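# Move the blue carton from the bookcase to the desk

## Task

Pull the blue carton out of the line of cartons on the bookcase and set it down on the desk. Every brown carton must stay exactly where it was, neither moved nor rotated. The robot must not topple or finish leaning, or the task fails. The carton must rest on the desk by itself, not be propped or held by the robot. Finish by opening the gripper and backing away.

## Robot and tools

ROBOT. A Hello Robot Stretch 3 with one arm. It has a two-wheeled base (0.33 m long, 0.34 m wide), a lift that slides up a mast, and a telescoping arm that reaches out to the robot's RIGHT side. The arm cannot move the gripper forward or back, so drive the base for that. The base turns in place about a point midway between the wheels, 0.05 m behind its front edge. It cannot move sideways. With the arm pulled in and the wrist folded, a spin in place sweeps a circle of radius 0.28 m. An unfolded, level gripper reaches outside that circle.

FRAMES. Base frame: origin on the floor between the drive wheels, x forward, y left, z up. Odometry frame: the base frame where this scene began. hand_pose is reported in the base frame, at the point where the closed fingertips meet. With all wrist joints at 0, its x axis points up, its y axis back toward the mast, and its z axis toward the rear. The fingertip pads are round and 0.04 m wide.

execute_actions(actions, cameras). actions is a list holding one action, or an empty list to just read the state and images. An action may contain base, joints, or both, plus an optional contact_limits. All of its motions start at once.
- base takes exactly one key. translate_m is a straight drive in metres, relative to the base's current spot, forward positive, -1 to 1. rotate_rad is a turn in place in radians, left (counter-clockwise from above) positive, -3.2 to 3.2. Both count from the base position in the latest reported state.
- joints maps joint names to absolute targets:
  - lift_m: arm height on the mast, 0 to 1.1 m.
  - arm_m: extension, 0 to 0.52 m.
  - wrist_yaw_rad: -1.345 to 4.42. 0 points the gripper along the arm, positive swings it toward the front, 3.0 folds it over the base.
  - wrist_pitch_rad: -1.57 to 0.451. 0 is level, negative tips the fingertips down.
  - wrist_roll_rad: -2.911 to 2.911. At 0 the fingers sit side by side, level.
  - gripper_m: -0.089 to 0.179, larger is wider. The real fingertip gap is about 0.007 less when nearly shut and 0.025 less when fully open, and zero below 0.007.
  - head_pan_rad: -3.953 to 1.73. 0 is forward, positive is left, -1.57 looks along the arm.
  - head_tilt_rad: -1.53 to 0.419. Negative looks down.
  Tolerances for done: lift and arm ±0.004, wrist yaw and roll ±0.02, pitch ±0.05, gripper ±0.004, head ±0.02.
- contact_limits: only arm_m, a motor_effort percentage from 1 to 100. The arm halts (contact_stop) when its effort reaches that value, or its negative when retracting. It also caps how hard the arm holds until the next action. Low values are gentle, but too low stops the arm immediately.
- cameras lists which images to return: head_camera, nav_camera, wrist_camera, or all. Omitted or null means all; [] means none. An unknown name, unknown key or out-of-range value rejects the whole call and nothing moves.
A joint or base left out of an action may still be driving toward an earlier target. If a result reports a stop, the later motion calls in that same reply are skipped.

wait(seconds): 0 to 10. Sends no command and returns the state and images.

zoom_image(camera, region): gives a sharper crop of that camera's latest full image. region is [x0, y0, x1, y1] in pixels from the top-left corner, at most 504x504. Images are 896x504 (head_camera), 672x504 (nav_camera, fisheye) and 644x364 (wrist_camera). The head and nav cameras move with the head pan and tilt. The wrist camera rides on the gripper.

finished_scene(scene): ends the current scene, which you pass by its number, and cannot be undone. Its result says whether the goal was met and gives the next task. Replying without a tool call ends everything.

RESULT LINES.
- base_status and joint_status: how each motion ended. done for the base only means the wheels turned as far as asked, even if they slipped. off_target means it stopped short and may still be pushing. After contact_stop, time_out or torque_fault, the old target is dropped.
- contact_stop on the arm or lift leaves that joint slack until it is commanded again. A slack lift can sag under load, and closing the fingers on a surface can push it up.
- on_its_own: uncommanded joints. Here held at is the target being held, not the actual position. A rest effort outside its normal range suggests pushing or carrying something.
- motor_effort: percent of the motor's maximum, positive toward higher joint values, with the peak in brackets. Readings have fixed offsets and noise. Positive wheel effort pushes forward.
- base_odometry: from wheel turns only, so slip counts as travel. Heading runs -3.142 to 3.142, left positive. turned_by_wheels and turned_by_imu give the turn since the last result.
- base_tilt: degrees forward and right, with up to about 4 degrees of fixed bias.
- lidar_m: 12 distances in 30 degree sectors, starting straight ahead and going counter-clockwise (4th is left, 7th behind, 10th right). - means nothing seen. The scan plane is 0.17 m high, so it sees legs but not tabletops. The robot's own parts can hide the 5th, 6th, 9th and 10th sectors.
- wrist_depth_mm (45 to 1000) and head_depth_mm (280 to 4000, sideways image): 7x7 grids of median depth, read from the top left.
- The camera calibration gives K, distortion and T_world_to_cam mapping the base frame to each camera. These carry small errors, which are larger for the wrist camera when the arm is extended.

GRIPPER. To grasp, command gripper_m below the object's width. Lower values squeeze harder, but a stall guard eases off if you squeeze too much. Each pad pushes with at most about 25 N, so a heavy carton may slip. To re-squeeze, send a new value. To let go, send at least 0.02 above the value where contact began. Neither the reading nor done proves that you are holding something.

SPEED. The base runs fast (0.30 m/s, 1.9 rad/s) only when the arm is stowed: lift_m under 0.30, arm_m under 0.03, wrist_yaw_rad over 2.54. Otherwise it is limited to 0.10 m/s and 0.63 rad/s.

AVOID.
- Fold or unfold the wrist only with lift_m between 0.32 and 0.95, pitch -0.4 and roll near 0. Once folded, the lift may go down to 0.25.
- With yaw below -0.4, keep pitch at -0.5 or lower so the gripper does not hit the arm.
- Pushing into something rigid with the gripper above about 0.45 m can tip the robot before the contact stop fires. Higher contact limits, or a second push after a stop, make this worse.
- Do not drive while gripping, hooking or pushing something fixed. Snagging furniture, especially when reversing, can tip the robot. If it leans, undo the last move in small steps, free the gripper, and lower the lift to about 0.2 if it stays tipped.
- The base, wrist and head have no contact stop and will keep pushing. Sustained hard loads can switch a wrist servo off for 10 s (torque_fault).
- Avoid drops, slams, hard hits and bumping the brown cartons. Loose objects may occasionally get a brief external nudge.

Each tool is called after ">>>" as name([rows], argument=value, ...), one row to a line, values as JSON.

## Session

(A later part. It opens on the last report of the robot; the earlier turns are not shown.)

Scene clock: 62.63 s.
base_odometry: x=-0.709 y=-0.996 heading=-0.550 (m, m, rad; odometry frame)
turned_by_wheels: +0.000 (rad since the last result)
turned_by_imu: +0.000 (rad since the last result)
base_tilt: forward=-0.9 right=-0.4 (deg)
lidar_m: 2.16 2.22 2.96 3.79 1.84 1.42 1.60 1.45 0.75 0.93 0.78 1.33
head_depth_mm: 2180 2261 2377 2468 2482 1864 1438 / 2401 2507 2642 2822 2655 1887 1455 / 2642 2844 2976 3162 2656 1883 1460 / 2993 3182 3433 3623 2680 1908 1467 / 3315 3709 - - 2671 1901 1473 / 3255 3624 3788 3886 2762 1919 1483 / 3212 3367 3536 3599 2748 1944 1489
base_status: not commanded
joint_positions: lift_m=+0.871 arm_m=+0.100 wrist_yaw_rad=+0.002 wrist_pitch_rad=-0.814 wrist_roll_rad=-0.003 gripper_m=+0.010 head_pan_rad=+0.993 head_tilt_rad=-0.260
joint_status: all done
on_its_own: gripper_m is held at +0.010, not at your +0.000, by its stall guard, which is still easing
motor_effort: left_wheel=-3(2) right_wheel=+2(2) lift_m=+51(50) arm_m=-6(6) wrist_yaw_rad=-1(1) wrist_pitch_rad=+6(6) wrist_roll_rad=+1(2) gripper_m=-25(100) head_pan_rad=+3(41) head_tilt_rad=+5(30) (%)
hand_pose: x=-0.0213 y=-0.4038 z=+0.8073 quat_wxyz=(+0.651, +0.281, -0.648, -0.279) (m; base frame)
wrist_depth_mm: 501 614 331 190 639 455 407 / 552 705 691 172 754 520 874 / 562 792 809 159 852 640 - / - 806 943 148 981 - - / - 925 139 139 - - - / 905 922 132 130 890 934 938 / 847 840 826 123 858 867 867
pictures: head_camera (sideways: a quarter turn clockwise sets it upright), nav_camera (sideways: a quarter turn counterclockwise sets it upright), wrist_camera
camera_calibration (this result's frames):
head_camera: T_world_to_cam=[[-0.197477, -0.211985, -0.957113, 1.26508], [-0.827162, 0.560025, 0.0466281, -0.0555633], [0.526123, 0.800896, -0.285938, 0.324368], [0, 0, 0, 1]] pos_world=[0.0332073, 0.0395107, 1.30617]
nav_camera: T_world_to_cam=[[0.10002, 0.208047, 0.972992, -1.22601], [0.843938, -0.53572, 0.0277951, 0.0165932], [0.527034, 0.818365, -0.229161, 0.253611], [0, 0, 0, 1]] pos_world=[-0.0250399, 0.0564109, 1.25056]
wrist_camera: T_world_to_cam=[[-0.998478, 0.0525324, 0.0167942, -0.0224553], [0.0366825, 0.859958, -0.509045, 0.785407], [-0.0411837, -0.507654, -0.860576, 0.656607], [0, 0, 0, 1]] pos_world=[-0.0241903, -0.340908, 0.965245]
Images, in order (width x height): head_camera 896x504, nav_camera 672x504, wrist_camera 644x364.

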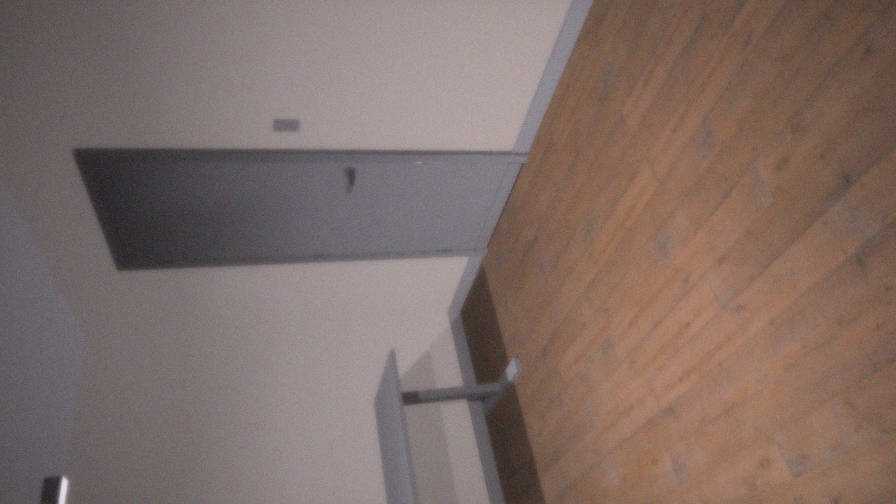

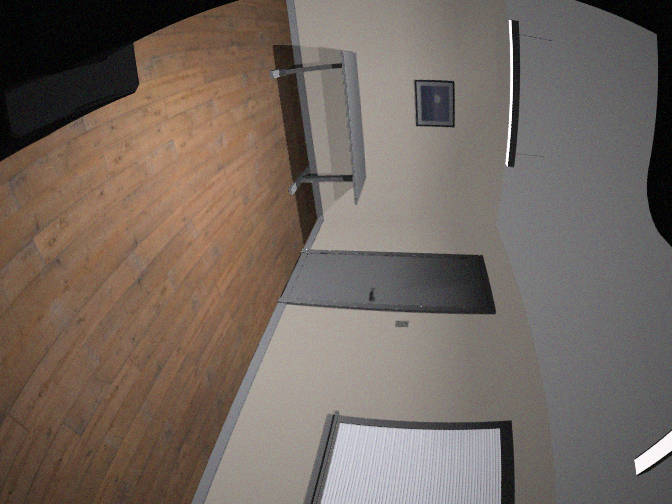

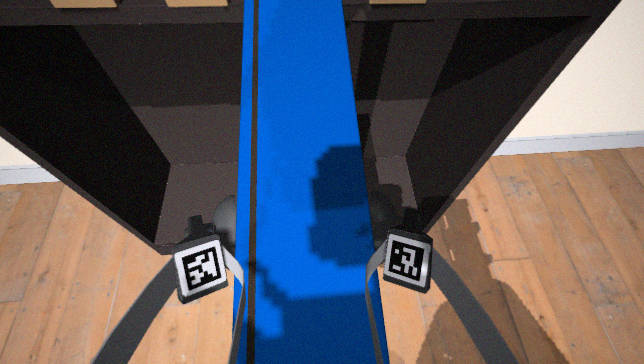

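>>> execute_actions([
  {"base":{"rotate_rad":1.38},"joints":{"arm_m":0.03,"gripper_m":0.018,"head_pan_rad":0,"head_tilt_rad":-0.5}},
], cameras=["wrist_camera"])

>>> execute_actions([
  {"base":{"translate_m":1},"joints":{"lift_m":0.93}},
], cameras=["wrist_camera"])

>>> execute_actions([
  {"base":{"translate_m":1}},
])

Scene clock: 66.27 s.
base_odometry: x=-0.709 y=-0.996 heading=+0.830 (m, m, rad; odometry frame)
turned_by_wheels: +1.380 (rad since the last result)
turned_by_imu: +1.381 (rad since the last result)
base_tilt: forward=-0.9 right=-0.4 (deg)
lidar_m: 3.80 2.34 1.42 1.60 1.61 0.76 0.79 0.78 1.15 2.05 2.17 2.54
head_depth_mm: 3216 3433 3496 2527 1863 1479 1217 / 3360 3632 - 2537 1882 1496 1234 / 3290 3468 3725 2574 1893 1485 1233 / 3139 3399 3760 2578 1895 1503 1239 / 3076 3297 3568 2634 1910 1502 1249 / 3034 3210 3517 2598 1917 1513 1242 / 2953 3211 3483 2649 1949 1522 1251
base_status: done
joint_positions: lift_m=+0.871 arm_m=+0.030 wrist_yaw_rad=+0.002 wrist_pitch_rad=-0.814 wrist_roll_rad=-0.003 gripper_m=+0.019 head_pan_rad=+0.007 head_tilt_rad=-0.494
joint_status: all done
motor_effort: left_wheel=-3(10) right_wheel=+3(7) lift_m=+51(50) arm_m=-5(7) wrist_yaw_rad=-1(1) wrist_pitch_rad=+6(6) wrist_roll_rad=+1(1) gripper_m=-55(72) head_pan_rad=-4(40) head_tilt_rad=-3(21) (%)
hand_pose: x=-0.0213 y=-0.3338 z=+0.8073 quat_wxyz=(+0.651, +0.281, -0.648, -0.279) (m; base frame)
wrist_depth_mm: - - - 189 - - 813 / - - - 172 - - 833 / - - - 159 - - 858 / - - - 148 - - 717 / - - 138 139 - - 837 / 899 928 132 130 907 899 838 / 850 844 822 123 862 853 781
pictures: wrist_camera
camera_calibration (this result's frames):
wrist_camera: T_world_to_cam=[[-0.998478, 0.0525265, 0.0167999, -0.026139], [0.0366745, 0.859958, -0.509046, 0.725213], [-0.0411856, -0.507655, -0.860576, 0.69214], [0, 0, 0, 1]] pos_world=[-0.0241898, -0.270911, 0.965245]
Images, in order (width x height): wrist_camera 644x364.

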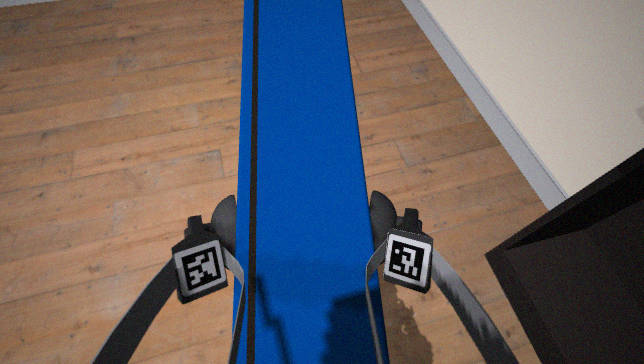

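Scene clock: 77.37 s.
base_odometry: x=-0.034 y=-0.258 heading=+0.830 (m, m, rad; odometry frame)
turned_by_wheels: +0.000 (rad since the last result)
turned_by_imu: +0.001 (rad since the last result)
base_tilt: forward=-1.0 right=-0.4 (deg)
lidar_m: 2.58 2.37 1.77 1.49 1.77 2.16 1.74 1.65 2.21 1.93 1.94 2.25
head_depth_mm: 2548 2830 3122 2492 1882 1479 1220 / 2482 2704 3031 2539 1870 1483 1225 / 2431 2647 2969 2523 1904 1496 1235 / 2361 2556 2839 2619 1890 1506 1231 / 2307 2511 2765 2589 1900 1508 1250 / 2219 2469 2329 2480 1913 1511 1253 / 2176 2394 2571 2662 1940 1526 1251
base_status: done
joint_positions: lift_m=+0.929 arm_m=+0.030 wrist_yaw_rad=+0.002 wrist_pitch_rad=-0.814 wrist_roll_rad=-0.003 gripper_m=+0.019 head_pan_rad=+0.007 head_tilt_rad=-0.494
joint_status: all done
motor_effort: left_wheel=-3(5) right_wheel=+2(7) lift_m=+51(50) arm_m=-6(5) wrist_yaw_rad=-2(1) wrist_pitch_rad=+6(6) wrist_roll_rad=+1(1) gripper_m=-56(56) head_pan_rad=-3(4) head_tilt_rad=-3(3) (%)
hand_pose: x=-0.0213 y=-0.3338 z=+0.8653 quat_wxyz=(+0.651, +0.281, -0.648, -0.279) (m; base frame)
wrist_depth_mm: - - - 189 - - - / - - - 173 - - - / - - - 160 - - - / - - - 148 - - - / - - 139 139 - - - / 952 950 132 130 955 - - / 895 893 884 123 912 916 928
pictures: wrist_camera
camera_calibration (this result's frames):
wrist_camera: T_world_to_cam=[[-0.998478, 0.0525264, 0.0168001, -0.0271138], [0.0366743, 0.859958, -0.509046, 0.754729], [-0.0411857, -0.507655, -0.860576, 0.742052], [0, 0, 0, 1]] pos_world=[-0.0241898, -0.270905, 1.02324]
Images, in order (width x height): wrist_camera 644x364.

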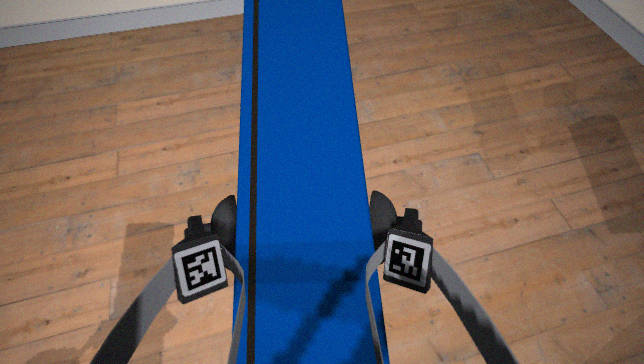

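Scene clock: 88.47 s.
base_odometry: x=+0.641 y=+0.480 heading=+0.830 (m, m, rad; odometry frame)
turned_by_wheels: +0.000 (rad since the last result)
turned_by_imu: +0.001 (rad since the last result)
base_tilt: forward=-1.0 right=-0.5 (deg)
lidar_m: 1.86 1.43 2.19 2.01 2.07 1.99 2.61 2.92 1.94 1.70 1.68 1.62
head_depth_mm: 1662 1848 1770 1732 1817 1495 1220 / 1636 1783 1800 2206 1871 1501 1230 / 1589 1736 1821 1357 1876 1503 1239 / 1556 1701 1781 1380 1901 1493 1235 / 1499 1659 1736 1318 1912 1504 1244 / 1468 1620 1739 1315 1924 1522 1253 / 1434 1573 1676 1258 1854 1513 1253
base_status: done
joint_positions: lift_m=+0.929 arm_m=+0.030 wrist_yaw_rad=+0.002 wrist_pitch_rad=-0.814 wrist_roll_rad=-0.003 gripper_m=+0.019 head_pan_rad=+0.007 head_tilt_rad=-0.494
joint_status: not commanded
motor_effort: left_wheel=-4(7) right_wheel=+2(5) lift_m=+50(51) arm_m=-6(6) wrist_yaw_rad=-1(2) wrist_pitch_rad=+6(6) wrist_roll_rad=+1(1) gripper_m=-57(56) head_pan_rad=-4(4) head_tilt_rad=-3(3) (%)
hand_pose: x=-0.0213 y=-0.3338 z=+0.8653 quat_wxyz=(+0.651, +0.281, -0.648, -0.279) (m; base frame)
wrist_depth_mm: - - - 189 - - - / - - - 173 - - - / - - - 160 - - - / - - - 148 - - - / - - 138 139 - - - / 972 969 132 131 952 - - / 903 898 874 123 926 918 927
pictures: head_camera (sideways: a quarter turn clockwise sets it upright), nav_camera (sideways: a quarter turn counterclockwise sets it upright), wrist_camera
camera_calibration (this result's frames):
head_camera: T_world_to_cam=[[-0.499439, 0.0460338, -0.865125, 1.14689], [0.0203777, 0.998935, 0.0413897, -0.0539002], [0.866109, 0.00304235, -0.499845, 0.600658], [0, 0, 0, 1]] pos_world=[0.0536646, -0.000780311, 1.29467]
nav_camera: T_world_to_cam=[[0.447539, 0.033075, 0.893652, -1.12456], [0.025564, -0.999381, 0.0241857, 0.0262923], [0.893899, 0.0120213, -0.448108, 0.536315], [0, 0, 0, 1]] pos_world=[0.0232013, 0.0570236, 1.24466]
wrist_camera: T_world_to_cam=[[-0.998478, 0.0525266, 0.0167999, -0.0271136], [0.0366746, 0.859958, -0.509046, 0.754729], [-0.0411856, -0.507655, -0.860576, 0.742052], [0, 0, 0, 1]] pos_world=[-0.0241899, -0.270905, 1.02324]
Images, in order (width x height): head_camera 896x504, nav_camera 672x504, wrist_camera 644x364.

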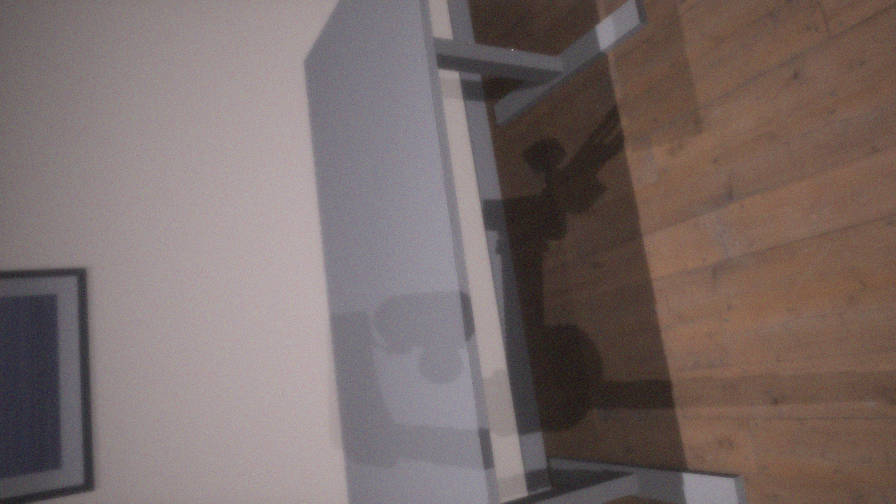

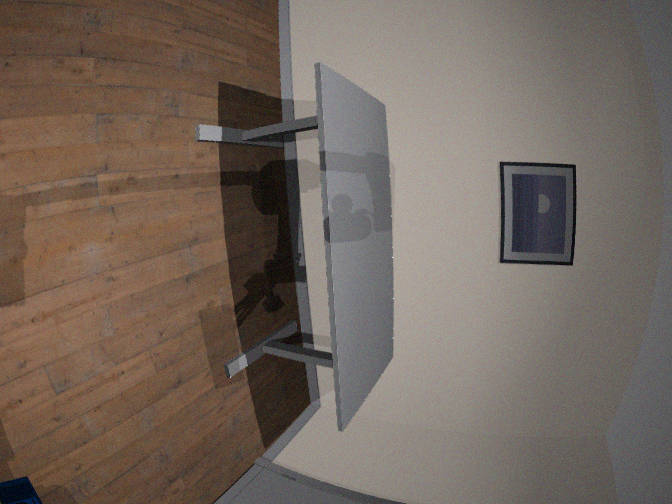

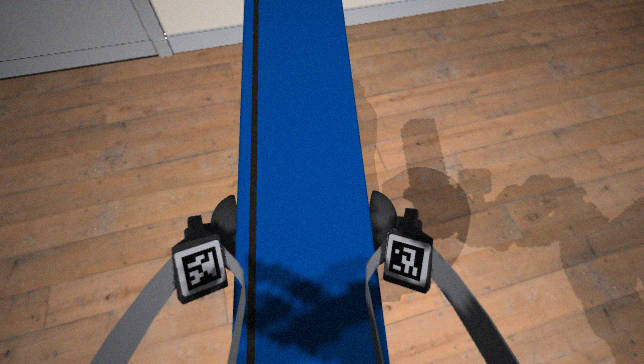

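>>> execute_actions([
  {"base":{"translate_m":0.55}},
], cameras=[])

>>> execute_actions([
  {"base":{"rotate_rad":1.65},"joints":{"head_pan_rad":-1.3,"head_tilt_rad":-0.8}},
], cameras=[])

>>> execute_actions([
  {"joints":{"arm_m":0.45,"lift_m":0.88}},
])

Scene clock: 95.43 s.
base_odometry: x=+1.012 y=+0.886 heading=+0.830 (m, m, rad; odometry frame)
turned_by_wheels: +0.000 (rad since the last result)
turned_by_imu: +0.001 (rad since the last result)
base_tilt: forward=-1.0 right=-0.5 (deg)
lidar_m: 1.32 0.97 1.56 2.19 2.08 2.43 3.15 3.02 1.80 1.56 1.56 1.11
head_depth_mm: 1185 1310 1440 1133 840 1413 1227 / 1153 1270 1410 1149 848 1408 1232 / 1130 1236 1366 1155 850 1373 1240 / 1101 1202 1340 1166 856 742 1237 / 1055 1167 1281 1172 863 722 1248 / 1036 1142 1249 1175 864 703 1249 / 1005 1117 1222 1202 871 686 1252
base_status: done
joint_positions: lift_m=+0.929 arm_m=+0.030 wrist_yaw_rad=+0.002 wrist_pitch_rad=-0.814 wrist_roll_rad=-0.003 gripper_m=+0.019 head_pan_rad=+0.007 head_tilt_rad=-0.494
joint_status: not commanded
motor_effort: left_wheel=-3(4) right_wheel=+2(6) lift_m=+51(50) arm_m=-6(6) wrist_yaw_rad=-1(1) wrist_pitch_rad=+6(6) wrist_roll_rad=+1(1) gripper_m=-57(56) head_pan_rad=-3(3) head_tilt_rad=-3(4) (%)
hand_pose: x=-0.0213 y=-0.3338 z=+0.8653 quat_wxyz=(+0.651, +0.281, -0.648, -0.279) (m; base frame)
wrist_depth_mm: - - - 189 - - - / - - - 172 - - - / - - - 160 - - - / - - - 149 - - - / - - 138 139 - - - / 956 975 133 130 963 - - / 894 892 885 123 919 927 926
pictures: none
No camera images: the call's "cameras" was empty. Leave "cameras" out to get every camera's image.

Scene clock: 99.03 s.
base_odometry: x=+1.012 y=+0.886 heading=+2.479 (m, m, rad; odometry frame)
turned_by_wheels: +1.650 (rad since the last result)
turned_by_imu: +1.651 (rad since the last result)
base_tilt: forward=-1.0 right=-0.4 (deg)
lidar_m: 2.19 1.86 2.43 3.15 2.69 1.72 1.56 1.56 1.11 1.32 0.97 1.64
head_depth_mm: 1078 1190 948 791 - - 1093 / 1092 1203 955 544 - - 1095 / 1100 1216 964 777 1465 1252 1100 / 1110 1225 969 777 1459 1258 1101 / 1122 1233 971 802 1472 1258 1110 / 1129 1232 974 804 1437 1263 1110 / 1142 1250 978 809 1481 1265 1106
base_status: done
joint_positions: lift_m=+0.929 arm_m=+0.030 wrist_yaw_rad=+0.002 wrist_pitch_rad=-0.814 wrist_roll_rad=-0.003 gripper_m=+0.019 head_pan_rad=-1.293 head_tilt_rad=-0.790
joint_status: all done
motor_effort: left_wheel=-3(10) right_wheel=+2(6) lift_m=+51(51) arm_m=-6(6) wrist_yaw_rad=-1(0) wrist_pitch_rad=+6(6) wrist_roll_rad=+1(1) gripper_m=-55(56) head_pan_rad=-3(41) head_tilt_rad=-5(26) (%)
hand_pose: x=-0.0213 y=-0.3338 z=+0.8653 quat_wxyz=(+0.651, +0.281, -0.648, -0.279) (m; base frame)
wrist_depth_mm: 477 476 474 190 494 499 502 / 421 423 409 173 435 438 440 / 380 379 374 159 414 - - / - - - 148 - - - / - - 138 139 - - - / 968 946 132 130 949 - - / 898 902 880 123 900 918 932
pictures: none
No camera images: the call's "cameras" was empty. Leave "cameras" out to get every camera's image.

Scene clock: 103.33 s.
base_odometry: x=+1.012 y=+0.886 heading=+2.479 (m, m, rad; odometry frame)
turned_by_wheels: +0.000 (rad since the last result)
turned_by_imu: +0.000 (rad since the last result)
base_tilt: forward=-1.0 right=-0.5 (deg)
lidar_m: 2.19 1.87 2.43 3.16 2.69 1.73 1.56 1.56 1.11 1.32 0.97 1.64
head_depth_mm: 1079 - 908 769 1411 1245 1097 / 1086 1199 864 769 1453 1241 1097 / 1095 1205 964 771 1449 1253 1102 / 1103 1223 967 774 1454 1258 1106 / 1121 1230 975 802 1460 1261 1100 / 1127 1235 973 805 1431 1258 1113 / 1146 1271 984 808 1471 1269 1105
base_status: not commanded
joint_positions: lift_m=+0.881 arm_m=+0.450 wrist_yaw_rad=+0.002 wrist_pitch_rad=-0.814 wrist_roll_rad=-0.002 gripper_m=+0.019 head_pan_rad=-1.293 head_tilt_rad=-0.790
joint_status: all done
motor_effort: left_wheel=-3(3) right_wheel=+2(2) lift_m=+18(45) arm_m=+5(6) wrist_yaw_rad=-1(2) wrist_pitch_rad=+6(6) wrist_roll_rad=+1(1) gripper_m=-56(57) head_pan_rad=-3(3) head_tilt_rad=-5(5) (%)
hand_pose: x=-0.0213 y=-0.7530 z=+0.8164 quat_wxyz=(+0.650, +0.281, -0.648, -0.279) (m; base frame)
wrist_depth_mm: 394 395 392 189 410 411 417 / 351 354 342 173 362 366 368 / 316 318 308 160 323 327 330 / 287 290 280 148 295 297 297 / 264 266 138 139 274 270 272 / 244 243 133 130 241 249 251 / 225 226 221 123 230 232 232
pictures: head_camera (sideways: a quarter turn clockwise sets it upright), nav_camera (sideways: a quarter turn counterclockwise sets it upright), wrist_camera
camera_calibration (this result's frames):
head_camera: T_world_to_cam=[[-0.152326, 0.715556, -0.681745, 0.905732], [0.97105, 0.236783, 0.0315596, -0.0468873], [0.184008, -0.657201, -0.730909, 0.9054], [0, 0, 0, 1]] pos_world=[0.0168954, -0.0419707, 1.28072]
nav_camera: T_world_to_cam=[[0.217588, -0.654567, 0.724015, -0.901993], [-0.954507, -0.29766, 0.0177494, 0.0406582], [0.203892, -0.694939, -0.689556, 0.854642], [0, 0, 0, 1]] pos_world=[0.0608167, 0.0156115, 1.24166]
wrist_camera: T_world_to_cam=[[-0.99846, 0.0529634, 0.0165347, -0.0037514], [0.037186, 0.859942, -0.509036, 1.09039], [-0.0411792, -0.507637, -0.860587, 0.487229], [0, 0, 0, 1]] pos_world=[-0.024229, -0.690135, 0.974411]
Images, in order (width x height): head_camera 896x504, nav_camera 672x504, wrist_camera 644x364.

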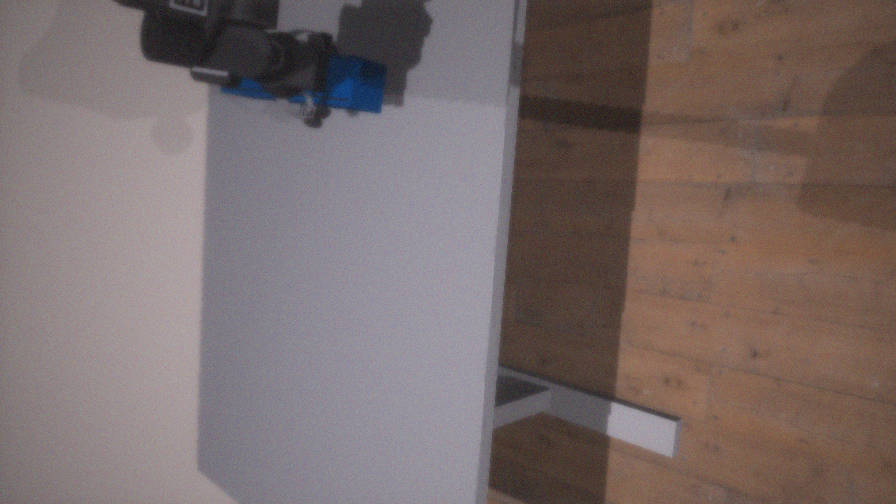

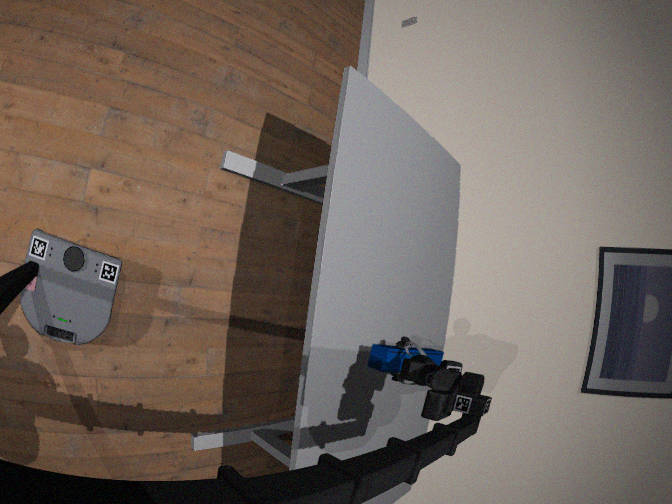

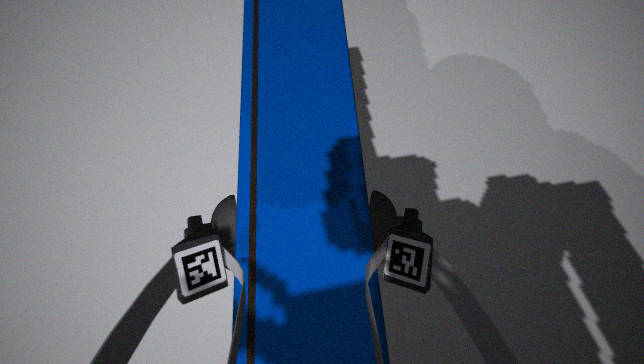

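>>> execute_actions([
  {"joints":{"lift_m":0.822}},
], cameras=["wrist_camera"])

Scene clock: 104.93 s.
base_odometry: x=+1.012 y=+0.886 heading=+2.479 (m, m, rad; odometry frame)
turned_by_wheels: +0.000 (rad since the last result)
turned_by_imu: +0.000 (rad since the last result)
base_tilt: forward=-1.0 right=-0.3 (deg)
lidar_m: 2.20 1.86 2.42 3.14 2.70 1.73 1.56 1.57 1.11 1.32 0.97 1.64
head_depth_mm: 1077 1195 890 768 1411 1245 1089 / 1081 1200 927 768 1454 1252 1102 / 1097 1208 964 771 1456 1254 1093 / 1112 1225 969 771 1464 1258 1106 / 1120 1230 969 803 1468 1261 1107 / 1129 1234 981 805 1441 1261 1102 / 1133 1258 982 811 1484 1264 1100
base_status: not commanded
joint_positions: lift_m=+0.823 arm_m=+0.450 wrist_yaw_rad=+0.002 wrist_pitch_rad=-0.812 wrist_roll_rad=-0.002 gripper_m=+0.019 head_pan_rad=-1.293 head_tilt_rad=-0.790
joint_status: all done
motor_effort: left_wheel=-3(2) right_wheel=+2(2) lift_m=+16(20) arm_m=+5(5) wrist_yaw_rad=-1(0) wrist_pitch_rad=+5(6) wrist_roll_rad=+1(1) gripper_m=-57(57) head_pan_rad=-3(3) head_tilt_rad=-4(5) (%)
hand_pose: x=-0.0213 y=-0.7534 z=+0.7588 quat_wxyz=(+0.651, +0.280, -0.648, -0.279) (m; base frame)
wrist_depth_mm: 308 311 305 194 318 322 323 / 274 275 264 176 283 284 287 / 245 247 239 162 253 255 256 / 223 224 217 149 229 230 232 / 204 206 139 139 213 209 212 / 188 189 132 130 187 193 194 / 175 175 170 122 178 179 180
pictures: wrist_camera
camera_calibration (this result's frames):
wrist_camera: T_world_to_cam=[[-0.998459, 0.0529933, 0.0164429, -0.00268703], [0.037186, 0.859044, -0.510549, 1.06184], [-0.0411809, -0.509151, -0.859691, 0.435622], [0, 0, 0, 1]] pos_world=[-0.024229, -0.690224, 0.916665]
Images, in order (width x height): wrist_camera 644x364.

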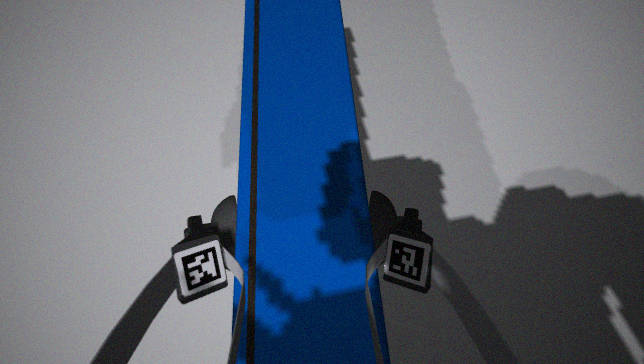

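Touching.

>>> execute_actions([
  {"joints":{"lift_m":0.817,"gripper_m":0.1}},
], cameras=[])

>>> execute_actions([
  {"joints":{"lift_m":0.92}},
], cameras=[])

>>> execute_actions([
  {"joints":{"arm_m":0.05}},
], cameras=["nav_camera"])

>>> finished_scene(scene=1)

Scene clock: 106.80 s.
base_odometry: x=+1.012 y=+0.886 heading=+2.479 (m, m, rad; odometry frame)
turned_by_wheels: +0.000 (rad since the last result)
turned_by_imu: +0.000 (rad since the last result)
base_tilt: forward=-1.0 right=-0.4 (deg)
lidar_m: 2.20 1.86 2.43 3.15 2.69 1.73 1.56 1.57 1.11 1.32 0.97 1.64
head_depth_mm: 1082 1196 866 767 1425 1248 1091 / 1086 1198 958 770 1449 1244 1097 / 1096 1210 959 776 1460 1263 1100 / 1115 1221 971 777 1471 1253 1102 / 1120 1226 969 801 1466 1263 1109 / 1134 1236 980 807 1437 1258 1110 / 1142 1267 978 811 1476 1268 1113
base_status: not commanded
joint_positions: lift_m=+0.818 arm_m=+0.450 wrist_yaw_rad=+0.002 wrist_pitch_rad=-0.809 wrist_roll_rad=-0.002 gripper_m=+0.078 head_pan_rad=-1.293 head_tilt_rad=-0.790
joint_status: gripper_m off_target (ended at +0.078, target +0.100); the others done
motor_effort: left_wheel=-3(3) right_wheel=+2(1) lift_m=+17(17) arm_m=+5(5) wrist_yaw_rad=-1(1) wrist_pitch_rad=+4(5) wrist_roll_rad=+1(1) gripper_m=+100(100) head_pan_rad=-3(3) head_tilt_rad=-5(5) (%)
hand_pose: x=-0.0213 y=-0.7540 z=+0.7542 quat_wxyz=(+0.651, +0.279, -0.649, -0.278) (m; base frame)
wrist_depth_mm: 303 306 299 224 312 316 317 / 268 270 265 197 274 278 280 / 240 241 238 172 245 248 250 / 217 219 211 156 223 225 226 / 199 200 142 143 206 205 205 / 183 184 133 131 185 189 190 / 170 170 125 121 173 174 175
pictures: none
No camera images: the call's "cameras" was empty. Leave "cameras" out to get every camera's image.

Scene clock: 108.57 s.
base_odometry: x=+1.012 y=+0.886 heading=+2.479 (m, m, rad; odometry frame)
turned_by_wheels: +0.000 (rad since the last result)
turned_by_imu: +0.000 (rad since the last result)
base_tilt: forward=-1.0 right=-0.4 (deg)
lidar_m: 2.19 1.87 2.43 3.15 2.69 1.73 1.56 1.57 1.11 1.32 0.97 1.64
head_depth_mm: 1063 - 892 768 1418 1254 1097 / 1088 1212 893 770 1451 1244 1090 / 1102 1208 965 772 1453 1251 1097 / 1116 1219 963 777 1466 1251 1103 / 1119 1225 968 799 1468 1260 1107 / 1132 1241 975 802 1430 1262 1107 / 1144 1255 978 808 1473 1259 1109
base_status: not commanded
joint_positions: lift_m=+0.919 arm_m=+0.450 wrist_yaw_rad=+0.002 wrist_pitch_rad=-0.809 wrist_roll_rad=-0.002 gripper_m=+0.100 head_pan_rad=-1.293 head_tilt_rad=-0.790
joint_status: all done
on_its_own: gripper_m moved +0.022 to your old target +0.100
motor_effort: left_wheel=-3(3) right_wheel=+2(2) lift_m=+50(53) arm_m=+4(4) wrist_yaw_rad=-1(1) wrist_pitch_rad=+4(4) wrist_roll_rad=+1(1) gripper_m=-1(100) head_pan_rad=-3(3) head_tilt_rad=-5(5) (%)
hand_pose: x=-0.0213 y=-0.7540 z=+0.8560 quat_wxyz=(+0.651, +0.279, -0.649, -0.278) (m; base frame)
wrist_depth_mm: 458 465 474 472 481 482 483 / 406 411 416 419 422 425 426 / 365 369 371 313 378 377 381 / 332 333 336 278 341 343 346 / 304 308 303 253 315 314 315 / 280 280 279 230 281 289 290 / 262 260 262 214 265 266 268
pictures: none
No camera images: the call's "cameras" was empty. Leave "cameras" out to get every camera's image.

Scene clock: 112.70 s.
base_odometry: x=+1.012 y=+0.886 heading=+2.479 (m, m, rad; odometry frame)
turned_by_wheels: +0.000 (rad since the last result)
turned_by_imu: +0.000 (rad since the last result)
base_tilt: forward=-1.0 right=-0.5 (deg)
lidar_m: 2.20 1.86 2.43 3.15 2.69 1.73 1.56 1.57 1.11 1.32 0.97 1.64
head_depth_mm: 1078 1197 923 812 - 1202 1097 / 1091 1206 921 788 - 1199 1097 / 1098 1208 955 773 1431 1251 1099 / 1113 1213 967 776 1457 1257 1104 / 1120 1231 973 802 1465 1268 1100 / 1127 1228 980 805 1448 1276 1108 / 1139 1265 979 812 1474 1260 1108
base_status: not commanded
joint_positions: lift_m=+0.919 arm_m=+0.050 wrist_yaw_rad=+0.002 wrist_pitch_rad=-0.809 wrist_roll_rad=-0.002 gripper_m=+0.100 head_pan_rad=-1.293 head_tilt_rad=-0.790
joint_status: all done
motor_effort: left_wheel=-3(3) right_wheel=+2(2) lift_m=+50(50) arm_m=-6(8) wrist_yaw_rad=-1(1) wrist_pitch_rad=+4(4) wrist_roll_rad=+1(1) gripper_m=+0(0) head_pan_rad=-3(3) head_tilt_rad=-4(5) (%)
hand_pose: x=-0.0213 y=-0.3547 z=+0.8560 quat_wxyz=(+0.651, +0.279, -0.649, -0.278) (m; base frame)
wrist_depth_mm: 462 470 473 423 481 482 488 / 410 413 418 418 423 427 429 / 368 371 372 379 394 410 - / 349 968 - - - - - / - - - - - - - / 951 940 967 978 958 - - / 895 894 888 907 897 914 923
pictures: nav_camera (sideways: a quarter turn counterclockwise sets it upright)
camera_calibration (this result's frames):
nav_camera: T_world_to_cam=[[0.21759, -0.654579, 0.724003, -0.901978], [-0.954507, -0.297658, 0.017749, 0.0406588], [0.203887, -0.694928, -0.689568, 0.854658], [0, 0, 0, 1]] pos_world=[0.0608164, 0.0156124, 1.24166]
Images, in order (width x height): nav_camera 672x504.

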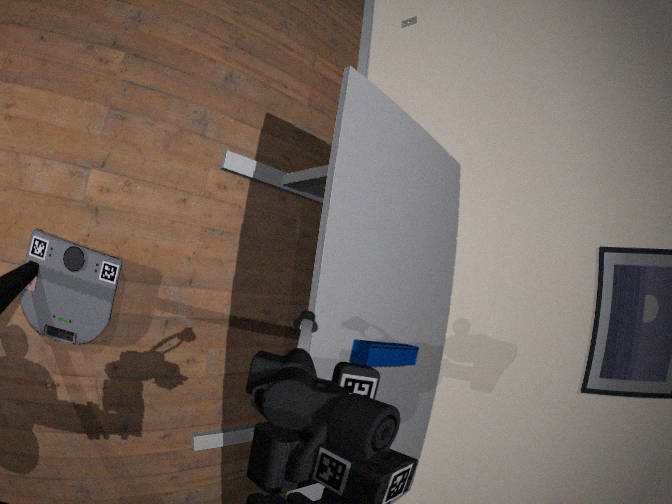

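The scene is finished: the task was done.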